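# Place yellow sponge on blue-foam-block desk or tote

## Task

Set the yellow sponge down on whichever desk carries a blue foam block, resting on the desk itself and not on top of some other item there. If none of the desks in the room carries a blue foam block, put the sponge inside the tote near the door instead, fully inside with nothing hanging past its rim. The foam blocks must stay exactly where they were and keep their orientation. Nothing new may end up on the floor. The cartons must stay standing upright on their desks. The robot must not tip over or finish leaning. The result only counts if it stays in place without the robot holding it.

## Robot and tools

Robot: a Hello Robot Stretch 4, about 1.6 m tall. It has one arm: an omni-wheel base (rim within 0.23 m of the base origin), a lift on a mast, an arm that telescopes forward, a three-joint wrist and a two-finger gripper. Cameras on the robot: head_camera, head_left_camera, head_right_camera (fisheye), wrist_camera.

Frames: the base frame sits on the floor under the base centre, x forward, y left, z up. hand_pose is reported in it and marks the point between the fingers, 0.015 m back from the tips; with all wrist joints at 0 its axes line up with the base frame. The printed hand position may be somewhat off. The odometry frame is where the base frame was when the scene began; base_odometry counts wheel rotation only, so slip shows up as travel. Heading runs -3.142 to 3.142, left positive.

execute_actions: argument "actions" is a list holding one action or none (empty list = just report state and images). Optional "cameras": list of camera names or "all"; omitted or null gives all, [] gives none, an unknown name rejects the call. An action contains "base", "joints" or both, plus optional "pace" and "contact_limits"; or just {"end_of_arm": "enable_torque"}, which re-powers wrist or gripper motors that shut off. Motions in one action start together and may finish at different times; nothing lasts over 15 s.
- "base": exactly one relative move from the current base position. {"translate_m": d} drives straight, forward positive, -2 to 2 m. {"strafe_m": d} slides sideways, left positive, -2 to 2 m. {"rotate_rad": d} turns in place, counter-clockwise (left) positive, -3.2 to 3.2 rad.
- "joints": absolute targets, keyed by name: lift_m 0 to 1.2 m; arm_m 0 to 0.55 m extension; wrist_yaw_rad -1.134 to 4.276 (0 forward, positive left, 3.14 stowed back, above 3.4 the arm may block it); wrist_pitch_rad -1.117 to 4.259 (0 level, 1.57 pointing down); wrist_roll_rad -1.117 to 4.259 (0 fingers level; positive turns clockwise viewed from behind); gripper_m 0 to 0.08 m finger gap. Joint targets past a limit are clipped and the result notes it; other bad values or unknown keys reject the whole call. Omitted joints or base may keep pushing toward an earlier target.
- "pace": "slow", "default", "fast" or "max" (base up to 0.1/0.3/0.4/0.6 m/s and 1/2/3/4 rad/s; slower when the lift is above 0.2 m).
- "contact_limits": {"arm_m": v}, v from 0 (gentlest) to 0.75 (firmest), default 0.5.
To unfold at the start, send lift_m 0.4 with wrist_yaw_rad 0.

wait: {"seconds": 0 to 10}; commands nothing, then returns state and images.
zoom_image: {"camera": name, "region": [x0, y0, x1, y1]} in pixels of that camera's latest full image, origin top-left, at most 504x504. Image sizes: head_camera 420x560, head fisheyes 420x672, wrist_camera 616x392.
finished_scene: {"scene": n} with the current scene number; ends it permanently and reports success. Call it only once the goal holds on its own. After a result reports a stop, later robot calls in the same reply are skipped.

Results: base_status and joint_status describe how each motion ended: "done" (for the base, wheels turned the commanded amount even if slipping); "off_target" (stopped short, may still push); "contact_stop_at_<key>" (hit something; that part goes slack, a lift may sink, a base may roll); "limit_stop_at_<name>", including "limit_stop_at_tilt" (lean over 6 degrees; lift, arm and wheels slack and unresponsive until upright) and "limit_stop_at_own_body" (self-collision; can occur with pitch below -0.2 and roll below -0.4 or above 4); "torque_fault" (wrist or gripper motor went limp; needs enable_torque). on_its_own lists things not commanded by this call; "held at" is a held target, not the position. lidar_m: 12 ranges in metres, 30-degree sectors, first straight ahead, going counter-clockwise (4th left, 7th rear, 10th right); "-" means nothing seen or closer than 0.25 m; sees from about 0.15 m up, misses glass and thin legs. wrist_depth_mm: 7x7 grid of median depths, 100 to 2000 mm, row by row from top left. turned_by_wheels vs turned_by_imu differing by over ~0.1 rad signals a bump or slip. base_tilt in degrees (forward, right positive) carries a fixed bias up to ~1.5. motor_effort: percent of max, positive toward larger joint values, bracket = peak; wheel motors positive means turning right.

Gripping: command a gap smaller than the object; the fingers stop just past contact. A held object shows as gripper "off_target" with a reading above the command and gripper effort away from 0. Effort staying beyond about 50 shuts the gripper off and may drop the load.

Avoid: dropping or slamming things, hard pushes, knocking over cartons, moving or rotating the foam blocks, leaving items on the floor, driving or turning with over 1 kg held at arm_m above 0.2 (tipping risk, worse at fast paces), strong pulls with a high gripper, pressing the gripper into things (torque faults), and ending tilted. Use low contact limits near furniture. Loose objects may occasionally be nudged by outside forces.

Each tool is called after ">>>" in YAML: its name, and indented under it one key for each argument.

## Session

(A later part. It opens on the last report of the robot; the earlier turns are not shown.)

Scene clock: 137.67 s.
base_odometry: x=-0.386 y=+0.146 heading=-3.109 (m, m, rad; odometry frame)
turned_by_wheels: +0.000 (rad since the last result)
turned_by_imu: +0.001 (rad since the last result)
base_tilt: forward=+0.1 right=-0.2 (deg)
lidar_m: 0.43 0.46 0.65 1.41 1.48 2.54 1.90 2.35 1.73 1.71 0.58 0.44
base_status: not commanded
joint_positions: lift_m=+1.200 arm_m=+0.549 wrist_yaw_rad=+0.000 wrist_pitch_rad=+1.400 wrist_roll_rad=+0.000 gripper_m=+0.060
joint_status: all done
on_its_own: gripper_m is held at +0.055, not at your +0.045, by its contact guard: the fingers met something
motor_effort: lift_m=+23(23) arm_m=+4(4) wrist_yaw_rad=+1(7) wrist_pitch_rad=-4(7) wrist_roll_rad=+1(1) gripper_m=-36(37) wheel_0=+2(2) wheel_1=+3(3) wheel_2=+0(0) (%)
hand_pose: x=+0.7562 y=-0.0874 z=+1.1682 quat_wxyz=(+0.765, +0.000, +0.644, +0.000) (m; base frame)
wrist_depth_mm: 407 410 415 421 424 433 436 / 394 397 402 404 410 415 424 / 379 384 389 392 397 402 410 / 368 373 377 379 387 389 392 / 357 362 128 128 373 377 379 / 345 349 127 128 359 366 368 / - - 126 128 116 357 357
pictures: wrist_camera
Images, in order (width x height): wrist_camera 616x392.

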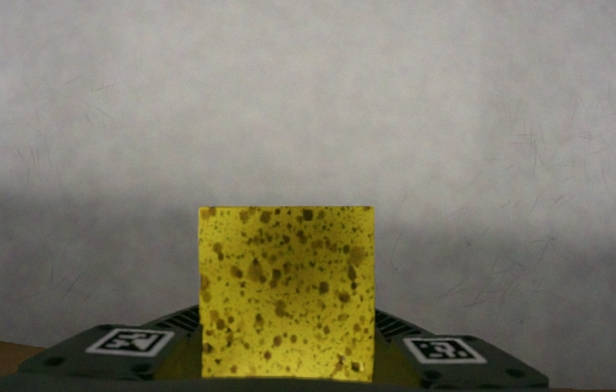

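>>> execute_actions:
  actions:
    - {"base":{"strafe_m":0.15}}
  cameras: ["wrist_camera"]

>>> execute_actions:
  actions:
    - {"joints":{"wrist_pitch_rad":0.8}}
  cameras: []

>>> execute_actions:
  actions:
    - {"base":{"translate_m":-0.75},"joints":{"arm_m":0.05}}
  cameras: []

>>> execute_actions:
  actions:
    - {"base":{"rotate_rad":1.55}}
  cameras: ["wrist_camera"]

Scene clock: 147.90 s.
base_odometry: x=-0.381 y=-0.004 heading=-3.109 (m, m, rad; odometry frame)
turned_by_wheels: +0.000 (rad since the last result)
turned_by_imu: +0.001 (rad since the last result)
base_tilt: forward=+0.1 right=-0.2 (deg)
lidar_m: 0.42 0.46 0.67 1.25 1.35 2.53 1.89 2.36 1.89 1.86 0.60 0.45
base_status: done
joint_positions: lift_m=+1.200 arm_m=+0.549 wrist_yaw_rad=+0.000 wrist_pitch_rad=+1.400 wrist_roll_rad=+0.000 gripper_m=+0.060
joint_status: not commanded
on_its_own: gripper_m is held at +0.055, not at your +0.045, by its contact guard: the fingers met something
motor_effort: lift_m=+23(23) arm_m=+4(4) wrist_yaw_rad=-1(1) wrist_pitch_rad=-1(2) wrist_roll_rad=-1(1) gripper_m=-36(33) wheel_0=+1(12) wheel_1=+1(13) wheel_2=+0(3) (%)
hand_pose: x=+0.7562 y=-0.0874 z=+1.1682 quat_wxyz=(+0.765, +0.000, +0.644, +0.000) (m; base frame)
wrist_depth_mm: 410 407 413 418 427 433 439 / 394 397 402 404 410 415 424 / 379 384 389 394 399 402 407 / 368 373 377 379 387 389 392 / 355 362 128 128 370 375 379 / 345 349 127 128 359 364 366 / - - 126 128 116 355 357
pictures: wrist_camera
Images, in order (width x height): wrist_camera 616x392.

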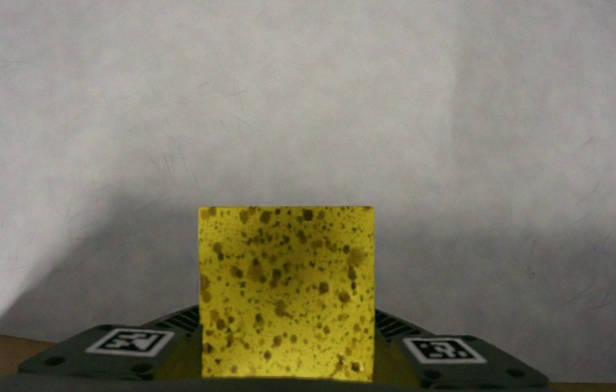

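Scene clock: 148.80 s.
base_odometry: x=-0.381 y=-0.004 heading=-3.109 (m, m, rad; odometry frame)
turned_by_wheels: +0.000 (rad since the last result)
turned_by_imu: +0.000 (rad since the last result)
base_tilt: forward=+0.0 right=-0.2 (deg)
lidar_m: 0.42 0.45 0.65 1.25 1.36 2.54 1.90 2.35 1.90 1.85 0.59 0.44
base_status: not commanded
joint_positions: lift_m=+1.200 arm_m=+0.549 wrist_yaw_rad=+0.000 wrist_pitch_rad=+0.803 wrist_roll_rad=+0.000 gripper_m=+0.060
joint_status: all done
on_its_own: gripper_m is held at +0.055, not at your +0.045, by its contact guard: the fingers met something
motor_effort: lift_m=+23(23) arm_m=+4(4) wrist_yaw_rad=-1(1) wrist_pitch_rad=-10(13) wrist_roll_rad=+0(0) gripper_m=-37(36) wheel_0=+1(1) wheel_1=+1(2) wheel_2=+0(0) (%)
hand_pose: x=+0.8680 y=-0.0874 z=+1.2248 quat_wxyz=(+0.921, +0.000, +0.391, +0.000) (m; base frame)
wrist_depth_mm: 442 436 433 427 418 407 399 / 496 488 477 469 462 452 442 / 559 554 544 535 521 508 496 / 564 597 591 574 580 580 569 / 488 500 128 128 517 535 544 / 436 442 127 128 452 469 473 / - - 126 128 116 427 427
pictures: none
No camera images: the call's "cameras" was empty. Leave "cameras" out to get every camera's image.

Scene clock: 152.80 s.
base_odometry: x=+0.368 y=+0.020 heading=-3.109 (m, m, rad; odometry frame)
turned_by_wheels: +0.000 (rad since the last result)
turned_by_imu: +0.005 (rad since the last result)
base_tilt: forward=+0.0 right=-0.2 (deg)
lidar_m: 1.18 1.26 1.32 1.31 1.41 1.78 1.30 1.56 1.82 1.79 1.93 1.23
base_status: done
joint_positions: lift_m=+1.200 arm_m=+0.051 wrist_yaw_rad=+0.000 wrist_pitch_rad=+0.803 wrist_roll_rad=+0.000 gripper_m=+0.060
joint_status: all done
on_its_own: gripper_m is held at +0.055, not at your +0.045, by its contact guard: the fingers met something
motor_effort: lift_m=+24(22) arm_m=-4(7) wrist_yaw_rad=-1(1) wrist_pitch_rad=-8(7) wrist_roll_rad=+1(1) gripper_m=-37(35) wheel_0=-2(5) wheel_1=-5(9) wheel_2=+1(7) (%)
hand_pose: x=+0.3694 y=-0.0874 z=+1.2248 quat_wxyz=(+0.921, +0.000, +0.391, +0.000) (m; base frame)
wrist_depth_mm: 1661 1118 991 976 960 946 946 / 1863 1808 1464 1756 1025 991 991 / - - - - 1499 1808 1863 / 1808 1921 1808 1921 1921 1863 - / 1618 1618 128 128 1618 1708 1756 / 1397 1397 127 128 1464 1499 1499 / - - 126 127 116 1397 1366
pictures: none
No camera images: the call's "cameras" was empty. Leave "cameras" out to get every camera's image.

Scene clock: 155.63 s.
base_odometry: x=+0.368 y=+0.020 heading=-1.560 (m, m, rad; odometry frame)
turned_by_wheels: +1.549 (rad since the last result)
turned_by_imu: +1.578 (rad since the last result)
base_tilt: forward=+0.1 right=-0.2 (deg)
lidar_m: 1.30 1.41 1.76 1.14 1.55 1.86 2.58 2.66 1.24 1.18 1.26 1.34
base_status: done
joint_positions: lift_m=+1.200 arm_m=+0.051 wrist_yaw_rad=+0.000 wrist_pitch_rad=+0.803 wrist_roll_rad=+0.000 gripper_m=+0.060
joint_status: not commanded
on_its_own: gripper_m is held at +0.055, not at your +0.045, by its contact guard: the fingers met something
motor_effort: lift_m=+23(23) arm_m=-4(4) wrist_yaw_rad=-1(3) wrist_pitch_rad=-9(7) wrist_roll_rad=+1(2) gripper_m=-37(35) wheel_0=-3(8) wheel_1=-5(7) wheel_2=-4(8) (%)
hand_pose: x=+0.3694 y=-0.0874 z=+1.2248 quat_wxyz=(+0.921, +0.000, +0.391, +0.000) (m; base frame)
wrist_depth_mm: 1708 1118 1078 1098 1078 1255 1661 / - 1921 1921 1921 1863 1397 1808 / - - - - - - - / 1808 1863 1921 1983 1921 - - / 1618 1661 128 128 1661 1756 1756 / 1397 1430 127 128 1464 1499 1537 / - - 126 127 116 1366 1366
pictures: wrist_camera
Images, in order (width x height): wrist_camera 616x392.

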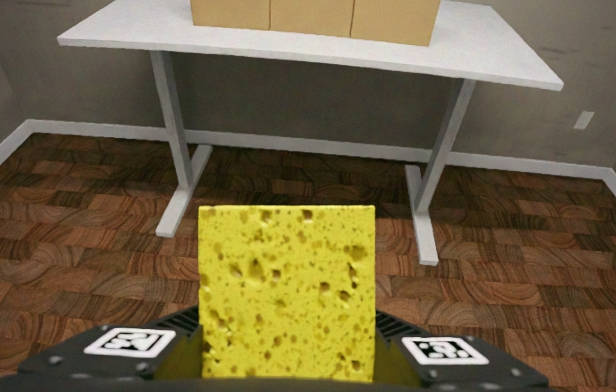

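>>> execute_actions:
  actions:
    - {"base":{"translate_m":0.9},"joints":{"arm_m":0.45,"wrist_pitch_rad":1.0}}
  cameras: ["wrist_camera"]

>>> execute_actions:
  actions:
    - {"joints":{"wrist_yaw_rad":1.1,"arm_m":0.5}}
  cameras: ["wrist_camera"]

>>> execute_actions:
  actions:
    - {"joints":{"wrist_yaw_rad":-1.1,"arm_m":0.55}}
  cameras: ["wrist_camera"]

Scene clock: 166.00 s.
base_odometry: x=+0.378 y=-0.880 heading=-1.560 (m, m, rad; odometry frame)
turned_by_wheels: +0.000 (rad since the last result)
turned_by_imu: -0.003 (rad since the last result)
base_tilt: forward=+0.1 right=-0.2 (deg)
lidar_m: 0.42 0.44 0.63 1.65 1.36 2.10 3.56 1.75 1.26 1.56 0.57 0.43
base_status: done
joint_positions: lift_m=+1.200 arm_m=+0.449 wrist_yaw_rad=+0.000 wrist_pitch_rad=+1.002 wrist_roll_rad=+0.000 gripper_m=+0.060
joint_status: all done
on_its_own: gripper_m is held at +0.055, not at your +0.045, by its contact guard: the fingers met something
motor_effort: lift_m=+23(23) arm_m=+4(3) wrist_yaw_rad=-3(0) wrist_pitch_rad=-6(7) wrist_roll_rad=-1(0) gripper_m=-38(33) wheel_0=+1(2) wheel_1=+2(7) wheel_2=+0(10) (%)
hand_pose: x=+0.7348 y=-0.0874 z=+1.1986 quat_wxyz=(+0.877, +0.000, +0.480, +0.000) (m; base frame)
wrist_depth_mm: 597 591 580 569 559 544 535 / 591 597 615 621 621 621 609 / 521 525 535 549 559 569 580 / 466 473 480 488 496 504 517 / 421 430 128 128 439 455 462 / 384 349 127 128 402 413 415 / - - 126 127 116 384 384
pictures: wrist_camera
Images, in order (width x height): wrist_camera 616x392.

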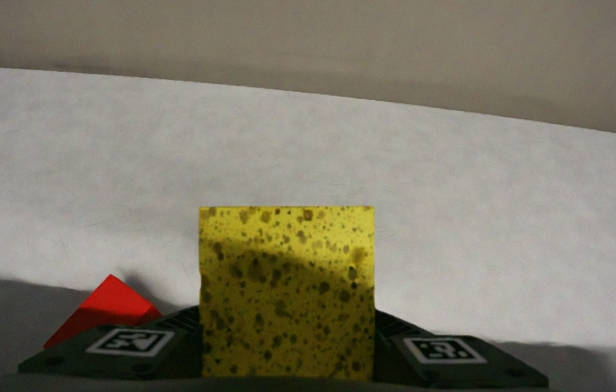

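Scene clock: 167.20 s.
base_odometry: x=+0.378 y=-0.880 heading=-1.560 (m, m, rad; odometry frame)
turned_by_wheels: +0.000 (rad since the last result)
turned_by_imu: +0.000 (rad since the last result)
base_tilt: forward=+0.1 right=-0.2 (deg)
lidar_m: 0.40 0.44 0.64 1.65 1.38 2.11 3.57 1.72 1.27 1.55 0.57 0.42
base_status: not commanded
joint_positions: lift_m=+1.200 arm_m=+0.499 wrist_yaw_rad=+1.100 wrist_pitch_rad=+1.002 wrist_roll_rad=+0.000 gripper_m=+0.060
joint_status: all done
on_its_own: gripper_m is held at +0.055, not at your +0.045, by its contact guard: the fingers met something
motor_effort: lift_m=+24(23) arm_m=+4(3) wrist_yaw_rad=-1(5) wrist_pitch_rad=-7(6) wrist_roll_rad=+1(0) gripper_m=-35(36) wheel_0=+1(1) wheel_1=+2(2) wheel_2=+0(0) (%)
hand_pose: x=+0.8001 y=+0.0624 z=+1.1986 quat_wxyz=(+0.748, -0.251, +0.409, +0.458) (m; base frame)
wrist_depth_mm: 1430 1537 1661 820 691 535 436 / 603 609 609 621 634 569 459 / 521 530 535 544 554 559 480 / 260 466 480 492 496 508 508 / 235 307 128 128 442 459 459 / 214 224 127 128 402 413 415 / - - 126 127 116 384 387
pictures: wrist_camera
Images, in order (width x height): wrist_camera 616x392.

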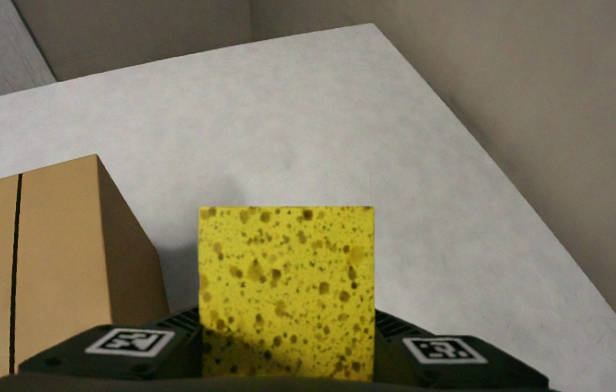

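Scene clock: 169.07 s.
base_odometry: x=+0.378 y=-0.880 heading=-1.560 (m, m, rad; odometry frame)
turned_by_wheels: +0.000 (rad since the last result)
turned_by_imu: +0.000 (rad since the last result)
base_tilt: forward=+0.0 right=-0.2 (deg)
lidar_m: 0.41 0.45 0.63 1.66 1.38 2.11 3.57 1.73 1.27 1.56 0.57 0.42
base_status: not commanded
joint_positions: lift_m=+1.200 arm_m=+0.549 wrist_yaw_rad=-1.100 wrist_pitch_rad=+1.002 wrist_roll_rad=+0.000 gripper_m=+0.060
joint_status: all done
on_its_own: gripper_m is held at +0.055, not at your +0.045, by its contact guard: the fingers met something
motor_effort: lift_m=+23(23) arm_m=+4(5) wrist_yaw_rad=-2(7) wrist_pitch_rad=-6(7) wrist_roll_rad=+2(1) gripper_m=-37(35) wheel_0=+1(1) wheel_1=+2(2) wheel_2=+0(0) (%)
hand_pose: x=+0.6943 y=-0.1418 z=+1.1986 quat_wxyz=(+0.748, +0.251, +0.410, -0.458) (m; base frame)
wrist_depth_mm: 512 627 707 715 723 1756 1537 / 549 603 609 621 634 654 1618 / 525 525 535 544 554 319 332 / 466 473 480 492 286 283 294 / 424 430 128 129 246 254 268 / 384 392 127 128 224 230 410 / - - 127 127 116 215 387
pictures: wrist_camera
Images, in order (width x height): wrist_camera 616x392.

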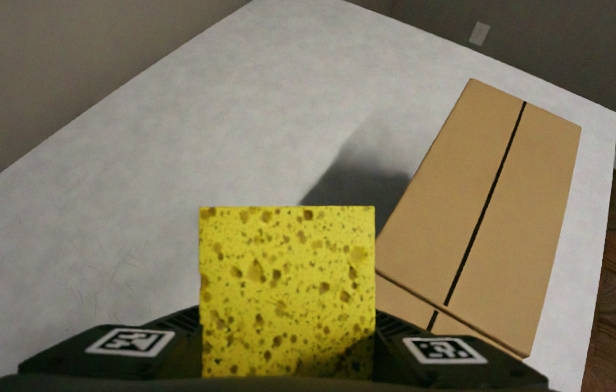

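One more check of the centre strip with a rolled wrist.

>>> execute_actions:
  actions:
    - {"joints":{"wrist_yaw_rad":0.5,"wrist_pitch_rad":1.45}}
  cameras: ["wrist_camera"]

>>> execute_actions:
  actions:
    - {"joints":{"wrist_yaw_rad":-0.2}}
  cameras: ["wrist_camera"]

Scene clock: 175.07 s.
base_odometry: x=+0.378 y=-0.880 heading=-1.560 (m, m, rad; odometry frame)
turned_by_wheels: +0.000 (rad since the last result)
turned_by_imu: +0.001 (rad since the last result)
base_tilt: forward=+0.0 right=-0.1 (deg)
lidar_m: 0.41 0.44 0.64 1.66 1.39 2.09 3.55 1.71 1.27 1.56 0.56 0.42
base_status: not commanded
joint_positions: lift_m=+1.200 arm_m=+0.549 wrist_yaw_rad=+0.500 wrist_pitch_rad=+1.450 wrist_roll_rad=+0.000 gripper_m=+0.060
joint_status: all done
on_its_own: gripper_m is held at +0.055, not at your +0.045, by its contact guard: the fingers met something
motor_effort: lift_m=+23(23) arm_m=+4(4) wrist_yaw_rad=-1(4) wrist_pitch_rad=-2(3) wrist_roll_rad=-1(0) gripper_m=-36(35) wheel_0=+1(1) wheel_1=+1(2) wheel_2=+0(0) (%)
hand_pose: x=+0.7845 y=-0.0645 z=+1.1666 quat_wxyz=(+0.725, -0.164, +0.643, +0.185) (m; base frame)
wrist_depth_mm: 392 394 397 404 407 410 442 / 382 384 389 397 399 402 407 / 373 377 379 384 389 392 394 / 364 324 359 373 377 379 384 / 294 355 128 128 366 373 375 / 219 285 127 128 357 366 366 / - - 126 128 116 357 357
pictures: wrist_camera
Images, in order (width x height): wrist_camera 616x392.

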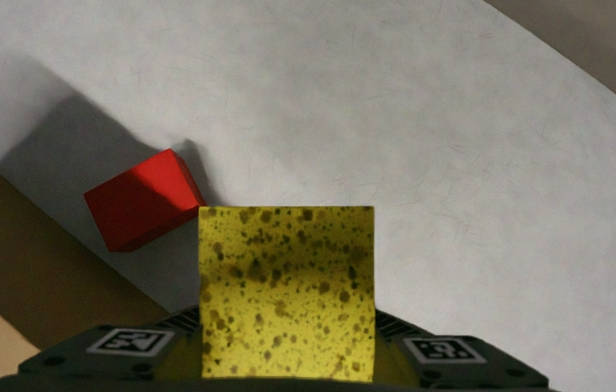

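Scene clock: 176.03 s.
base_odometry: x=+0.378 y=-0.880 heading=-1.560 (m, m, rad; odometry frame)
turned_by_wheels: +0.000 (rad since the last result)
turned_by_imu: +0.000 (rad since the last result)
base_tilt: forward=+0.1 right=-0.1 (deg)
lidar_m: 0.41 0.45 0.65 1.63 1.42 2.11 3.57 1.73 1.27 1.56 0.57 0.43
base_status: not commanded
joint_positions: lift_m=+1.200 arm_m=+0.549 wrist_yaw_rad=-0.200 wrist_pitch_rad=+1.451 wrist_roll_rad=+0.000 gripper_m=+0.060
joint_status: all done
on_its_own: gripper_m is held at +0.055, not at your +0.045, by its contact guard: the fingers met something
motor_effort: lift_m=+24(23) arm_m=+4(4) wrist_yaw_rad=-3(8) wrist_pitch_rad=-7(2) wrist_roll_rad=-3(2) gripper_m=-38(37) wheel_0=+1(1) wheel_1=+2(2) wheel_2=+0(0) (%)
hand_pose: x=+0.7278 y=-0.0907 z=+1.1666 quat_wxyz=(+0.745, +0.066, +0.660, -0.075) (m; base frame)
wrist_depth_mm: 389 392 397 404 407 413 418 / 379 384 389 392 397 402 407 / 370 375 379 382 387 392 397 / 362 366 370 373 379 384 387 / 312 353 128 129 368 373 377 / 307 345 128 128 314 357 324 / - - 126 127 116 197 198
pictures: wrist_camera
Images, in order (width x height): wrist_camera 616x392.

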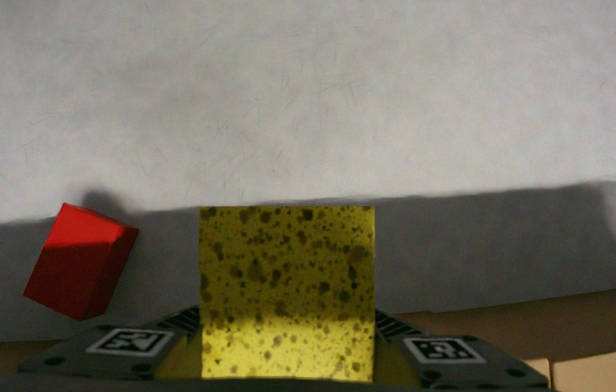

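>>> execute_actions:
  actions:
    - {"joints":{"wrist_yaw_rad":0,"wrist_pitch_rad":0.8}}
  cameras: []

>>> execute_actions:
  actions:
    - {"base":{"translate_m":-0.97},"joints":{"arm_m":0.1}}
  cameras: []

>>> execute_actions:
  actions:
    - {"base":{"rotate_rad":1.55},"joints":{"lift_m":0.5,"wrist_pitch_rad":1.57}}
  cameras: []

>>> execute_actions:
  actions:
    - {"base":{"translate_m":0.6},"joints":{"arm_m":0.4}}
  cameras: ["head_camera","wrist_camera"]

Scene clock: 186.80 s.
base_odometry: x=+0.378 y=-0.880 heading=-1.560 (m, m, rad; odometry frame)
turned_by_wheels: +0.000 (rad since the last result)
turned_by_imu: +0.001 (rad since the last result)
base_tilt: forward=+0.0 right=-0.2 (deg)
lidar_m: 0.41 0.44 0.66 1.66 1.39 2.12 3.56 1.72 1.27 1.58 0.58 0.42
base_status: not commanded
joint_positions: lift_m=+1.200 arm_m=+0.549 wrist_yaw_rad=+0.000 wrist_pitch_rad=+0.803 wrist_roll_rad=+0.000 gripper_m=+0.060
joint_status: all done
on_its_own: gripper_m is held at +0.055, not at your +0.045, by its contact guard: the fingers met something
motor_effort: lift_m=+23(23) arm_m=+4(4) wrist_yaw_rad=-1(0) wrist_pitch_rad=-8(11) wrist_roll_rad=+0(2) gripper_m=-36(36) wheel_0=+1(1) wheel_1=+2(2) wheel_2=+0(0) (%)
hand_pose: x=+0.8680 y=-0.0874 z=+1.2248 quat_wxyz=(+0.921, +0.000, +0.391, +0.000) (m; base frame)
wrist_depth_mm: 433 430 424 421 418 410 402 / 480 473 473 466 459 452 442 / 549 539 530 525 517 504 500 / 564 591 580 569 585 580 574 / 492 504 128 128 517 539 544 / 430 442 127 128 452 466 473 / - - 126 127 116 427 424
pictures: none
No camera images: the call's "cameras" was empty. Leave "cameras" out to get every camera's image.

Scene clock: 191.53 s.
base_odometry: x=+0.368 y=+0.090 heading=-1.560 (m, m, rad; odometry frame)
turned_by_wheels: +0.000 (rad since the last result)
turned_by_imu: +0.006 (rad since the last result)
base_tilt: forward=+0.1 right=-0.2 (deg)
lidar_m: 1.38 1.47 1.76 1.12 1.53 1.78 2.54 1.86 1.24 1.17 1.22 1.42
base_status: done
joint_positions: lift_m=+1.200 arm_m=+0.101 wrist_yaw_rad=+0.000 wrist_pitch_rad=+0.803 wrist_roll_rad=+0.000 gripper_m=+0.060
joint_status: all done
on_its_own: gripper_m is held at +0.055, not at your +0.045, by its contact guard: the fingers met something
motor_effort: lift_m=+23(23) arm_m=-4(6) wrist_yaw_rad=+0(2) wrist_pitch_rad=-9(10) wrist_roll_rad=-2(0) gripper_m=-34(37) wheel_0=-1(7) wheel_1=-4(10) wheel_2=-1(12) (%)
hand_pose: x=+0.4194 y=-0.0874 z=+1.2248 quat_wxyz=(+0.921, +0.000, +0.391, +0.000) (m; base frame)
wrist_depth_mm: 1756 1118 1098 1118 1118 1281 1661 / - - - 1921 1863 1464 1808 / - - - - - - - / 1863 1863 1863 1921 1921 - - / 1576 1576 128 128 1661 1756 1708 / 1397 1397 127 128 1464 1499 1499 / - - 126 127 116 1397 1366
pictures: none
No camera images: the call's "cameras" was empty. Leave "cameras" out to get every camera's image.

Scene clock: 195.13 s.
base_odometry: x=+0.368 y=+0.090 heading=-0.011 (m, m, rad; odometry frame)
turned_by_wheels: +1.549 (rad since the last result)
turned_by_imu: +1.577 (rad since the last result)
base_tilt: forward=+0.1 right=-0.1 (deg)
lidar_m: 1.12 1.52 1.78 1.70 1.84 1.25 1.19 1.25 1.42 1.39 1.47 1.80
base_status: done
joint_positions: lift_m=+0.500 arm_m=+0.101 wrist_yaw_rad=+0.000 wrist_pitch_rad=+1.570 wrist_roll_rad=+0.000 gripper_m=+0.060
joint_status: all done
on_its_own: gripper_m is held at +0.055, not at your +0.045, by its contact guard: the fingers met something
motor_effort: lift_m=+14(22) arm_m=-4(4) wrist_yaw_rad=+0(0) wrist_pitch_rad=-2(6) wrist_roll_rad=+0(1) gripper_m=-36(36) wheel_0=-4(6) wheel_1=-6(10) wheel_2=-5(10) (%)
hand_pose: x=+0.2717 y=-0.0874 z=+0.4659 quat_wxyz=(+0.707, +0.000, +0.707, +0.000) (m; base frame)
wrist_depth_mm: 603 615 621 627 634 634 640 / 603 609 615 621 621 634 634 / 603 603 609 615 615 627 634 / 591 603 603 615 615 627 627 / 597 597 128 128 615 615 621 / 591 597 127 128 609 615 615 / - - 126 127 116 615 615
pictures: none
No camera images: the call's "cameras" was empty. Leave "cameras" out to get every camera's image.

Scene clock: 198.63 s.
base_odometry: x=+0.968 y=+0.084 heading=-0.011 (m, m, rad; odometry frame)
turned_by_wheels: +0.000 (rad since the last result)
turned_by_imu: -0.002 (rad since the last result)
base_tilt: forward=+0.0 right=-0.2 (deg)
lidar_m: 0.52 0.90 1.27 1.68 1.78 1.89 1.95 1.91 1.45 1.42 1.59 0.64
base_status: done
joint_positions: lift_m=+0.500 arm_m=+0.399 wrist_yaw_rad=+0.000 wrist_pitch_rad=+1.570 wrist_roll_rad=+0.000 gripper_m=+0.060
joint_status: all done
on_its_own: gripper_m is held at +0.055, not at your +0.045, by its contact guard: the fingers met something
motor_effort: lift_m=+15(15) arm_m=+4(6) wrist_yaw_rad=-2(2) wrist_pitch_rad=-2(4) wrist_roll_rad=+0(1) gripper_m=-35(35) wheel_0=+1(4) wheel_1=+3(9) wheel_2=-1(12) (%)
hand_pose: x=+0.5704 y=-0.0874 z=+0.4659 quat_wxyz=(+0.707, +0.000, +0.707, +0.000) (m; base frame)
wrist_depth_mm: 535 609 615 621 627 634 640 / 603 609 574 549 621 634 634 / 603 603 603 609 615 627 634 / 591 603 603 603 621 621 627 / 585 597 128 129 615 621 627 / 585 591 127 128 615 615 621 / - - 126 127 116 609 609
pictures: head_camera, wrist_camera
Images, in order (width x height): head_camera 420x560, wrist_camera 616x392.

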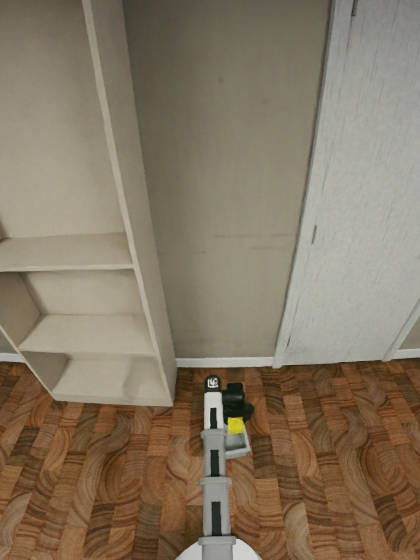

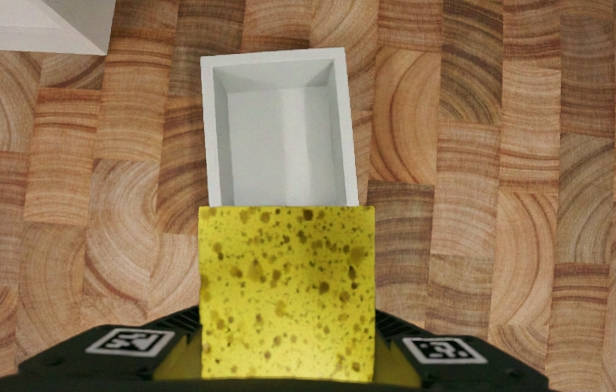

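>>> execute_actions:
  actions:
    - {"base":{"strafe_m":0.015},"joints":{"arm_m":0.485,"lift_m":0.25}}
  cameras: ["head_camera","wrist_camera"]

Scene clock: 207.70 s.
base_odometry: x=+0.968 y=+0.098 heading=-0.011 (m, m, rad; odometry frame)
turned_by_wheels: +0.000 (rad since the last result)
turned_by_imu: +0.001 (rad since the last result)
base_tilt: forward=+0.0 right=-0.2 (deg)
lidar_m: 0.55 0.89 1.24 1.66 1.79 1.89 1.97 2.71 1.47 1.43 1.60 0.56
base_status: done
joint_positions: lift_m=+0.250 arm_m=+0.484 wrist_yaw_rad=+0.000 wrist_pitch_rad=+1.570 wrist_roll_rad=+0.000 gripper_m=+0.060
joint_status: all done
on_its_own: gripper_m is held at +0.055, not at your +0.045, by its contact guard: the fingers met something
motor_effort: lift_m=+15(13) arm_m=+4(3) wrist_yaw_rad=-2(2) wrist_pitch_rad=-3(0) wrist_roll_rad=+0(1) gripper_m=-35(36) wheel_0=-1(4) wheel_1=+2(12) wheel_2=+0(0) (%)
hand_pose: x=+0.6553 y=-0.0874 z=+0.2159 quat_wxyz=(+0.707, +0.000, +0.707, +0.000) (m; base frame)
wrist_depth_mm: 357 362 250 250 260 377 379 / 355 289 324 347 312 375 379 / 355 283 357 362 296 373 375 / 355 276 347 359 271 370 375 / 351 353 128 128 246 368 373 / 349 255 127 128 244 366 368 / - - 126 127 116 364 366
pictures: head_camera, wrist_camera
Images, in order (width x height): head_camera 420x560, wrist_camera 616x392.

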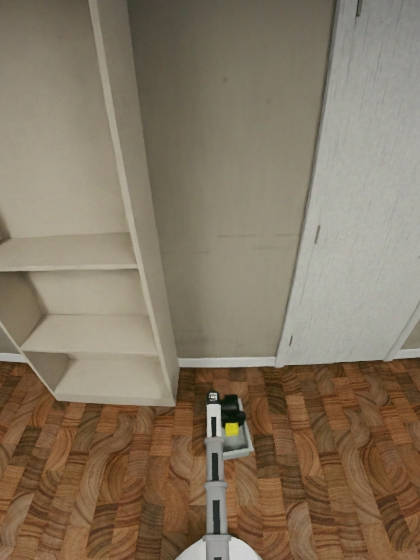

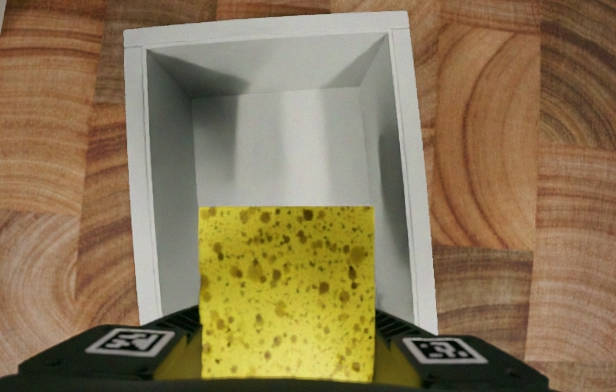

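>>> execute_actions:
  actions:
    - {"joints":{"lift_m":0.075}}
  cameras: []

>>> execute_actions:
  actions:
    - {"joints":{"gripper_m":0.075}}
  cameras: []

>>> execute_actions:
  actions:
    - {"joints":{"lift_m":0.35}}
  cameras: ["wrist_camera"]

Scene clock: 214.57 s.
base_odometry: x=+0.968 y=+0.098 heading=-0.011 (m, m, rad; odometry frame)
turned_by_wheels: +0.000 (rad since the last result)
turned_by_imu: +0.001 (rad since the last result)
base_tilt: forward=+0.1 right=-0.3 (deg)
lidar_m: 0.57 0.88 1.25 1.67 1.77 1.88 1.95 2.69 1.48 1.42 1.60 0.57
base_status: not commanded
joint_positions: lift_m=+0.075 arm_m=+0.484 wrist_yaw_rad=+0.000 wrist_pitch_rad=+1.570 wrist_roll_rad=+0.000 gripper_m=+0.060
joint_status: all done
on_its_own: gripper_m is held at +0.055, not at your +0.045, by its contact guard: the fingers met something
motor_effort: lift_m=+15(14) arm_m=+4(4) wrist_yaw_rad=-4(2) wrist_pitch_rad=+0(5) wrist_roll_rad=+0(2) gripper_m=-36(38) wheel_0=-1(2) wheel_1=+2(2) wheel_2=+0(0) (%)
hand_pose: x=+0.6553 y=-0.0874 z=+0.0409 quat_wxyz=(+0.707, +0.000, +0.707, +0.000) (m; base frame)
wrist_depth_mm: 143 186 188 190 191 131 - / 142 185 187 189 190 135 - / 140 185 186 187 189 139 - / 138 183 184 186 188 143 - / 135 182 128 128 187 146 - / 132 179 127 128 186 148 - / - - 126 128 116 122 -
pictures: none
No camera images: the call's "cameras" was empty. Leave "cameras" out to get every camera's image.

Scene clock: 215.40 s.
base_odometry: x=+0.968 y=+0.098 heading=-0.011 (m, m, rad; odometry frame)
turned_by_wheels: +0.000 (rad since the last result)
turned_by_imu: +0.000 (rad since the last result)
base_tilt: forward=+0.0 right=-0.2 (deg)
lidar_m: 0.58 0.88 1.25 1.67 1.77 1.89 1.96 2.71 1.46 1.42 1.58 0.57
base_status: not commanded
joint_positions: lift_m=+0.075 arm_m=+0.484 wrist_yaw_rad=+0.000 wrist_pitch_rad=+1.570 wrist_roll_rad=+0.000 gripper_m=+0.075
joint_status: all done
motor_effort: lift_m=+15(15) arm_m=+4(4) wrist_yaw_rad=-2(2) wrist_pitch_rad=-1(0) wrist_roll_rad=+0(0) gripper_m=+2(34) wheel_0=-1(1) wheel_1=+2(2) wheel_2=+0(0) (%)
hand_pose: x=+0.6553 y=-0.0874 z=+0.0409 quat_wxyz=(+0.707, +0.000, +0.707, +0.000) (m; base frame)
wrist_depth_mm: 143 186 187 190 191 131 - / 142 185 187 189 191 135 - / 140 184 186 188 189 139 - / 138 183 185 186 188 143 - / 135 182 140 141 187 145 - / 131 170 139 140 185 148 - / - - 138 139 127 - -
pictures: none
No camera images: the call's "cameras" was empty. Leave "cameras" out to get every camera's image.

Scene clock: 217.60 s.
base_odometry: x=+0.968 y=+0.098 heading=-0.011 (m, m, rad; odometry frame)
turned_by_wheels: +0.000 (rad since the last result)
turned_by_imu: +0.001 (rad since the last result)
base_tilt: forward=+0.0 right=-0.1 (deg)
lidar_m: 0.53 0.90 1.23 1.67 1.79 1.89 1.95 2.72 1.48 1.43 1.57 0.56
base_status: not commanded
joint_positions: lift_m=+0.350 arm_m=+0.484 wrist_yaw_rad=+0.000 wrist_pitch_rad=+1.570 wrist_roll_rad=+0.000 gripper_m=+0.075
joint_status: all done
motor_effort: lift_m=+24(26) arm_m=+4(4) wrist_yaw_rad=-2(4) wrist_pitch_rad=-2(1) wrist_roll_rad=+2(1) gripper_m=+3(3) wheel_0=-1(1) wheel_1=+2(2) wheel_2=+0(0) (%)
hand_pose: x=+0.6553 y=-0.0874 z=+0.3152 quat_wxyz=(+0.707, +0.000, +0.707, +0.000) (m; base frame)
wrist_depth_mm: 449 459 466 469 473 477 484 / 452 459 373 382 469 477 480 / 455 455 449 459 469 473 480 / 449 455 455 462 466 469 477 / 449 452 439 415 462 466 469 / 445 449 421 449 404 466 466 / - - 338 362 126 - 469
pictures: wrist_camera
Images, in order (width x height): wrist_camera 616x392.

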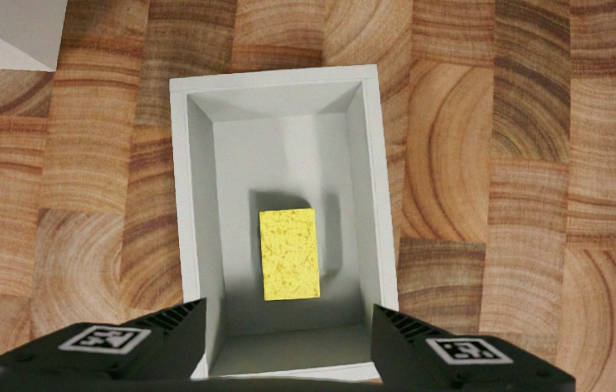

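>>> finished_scene:
  scene: 1

The scene is finished: the task was done.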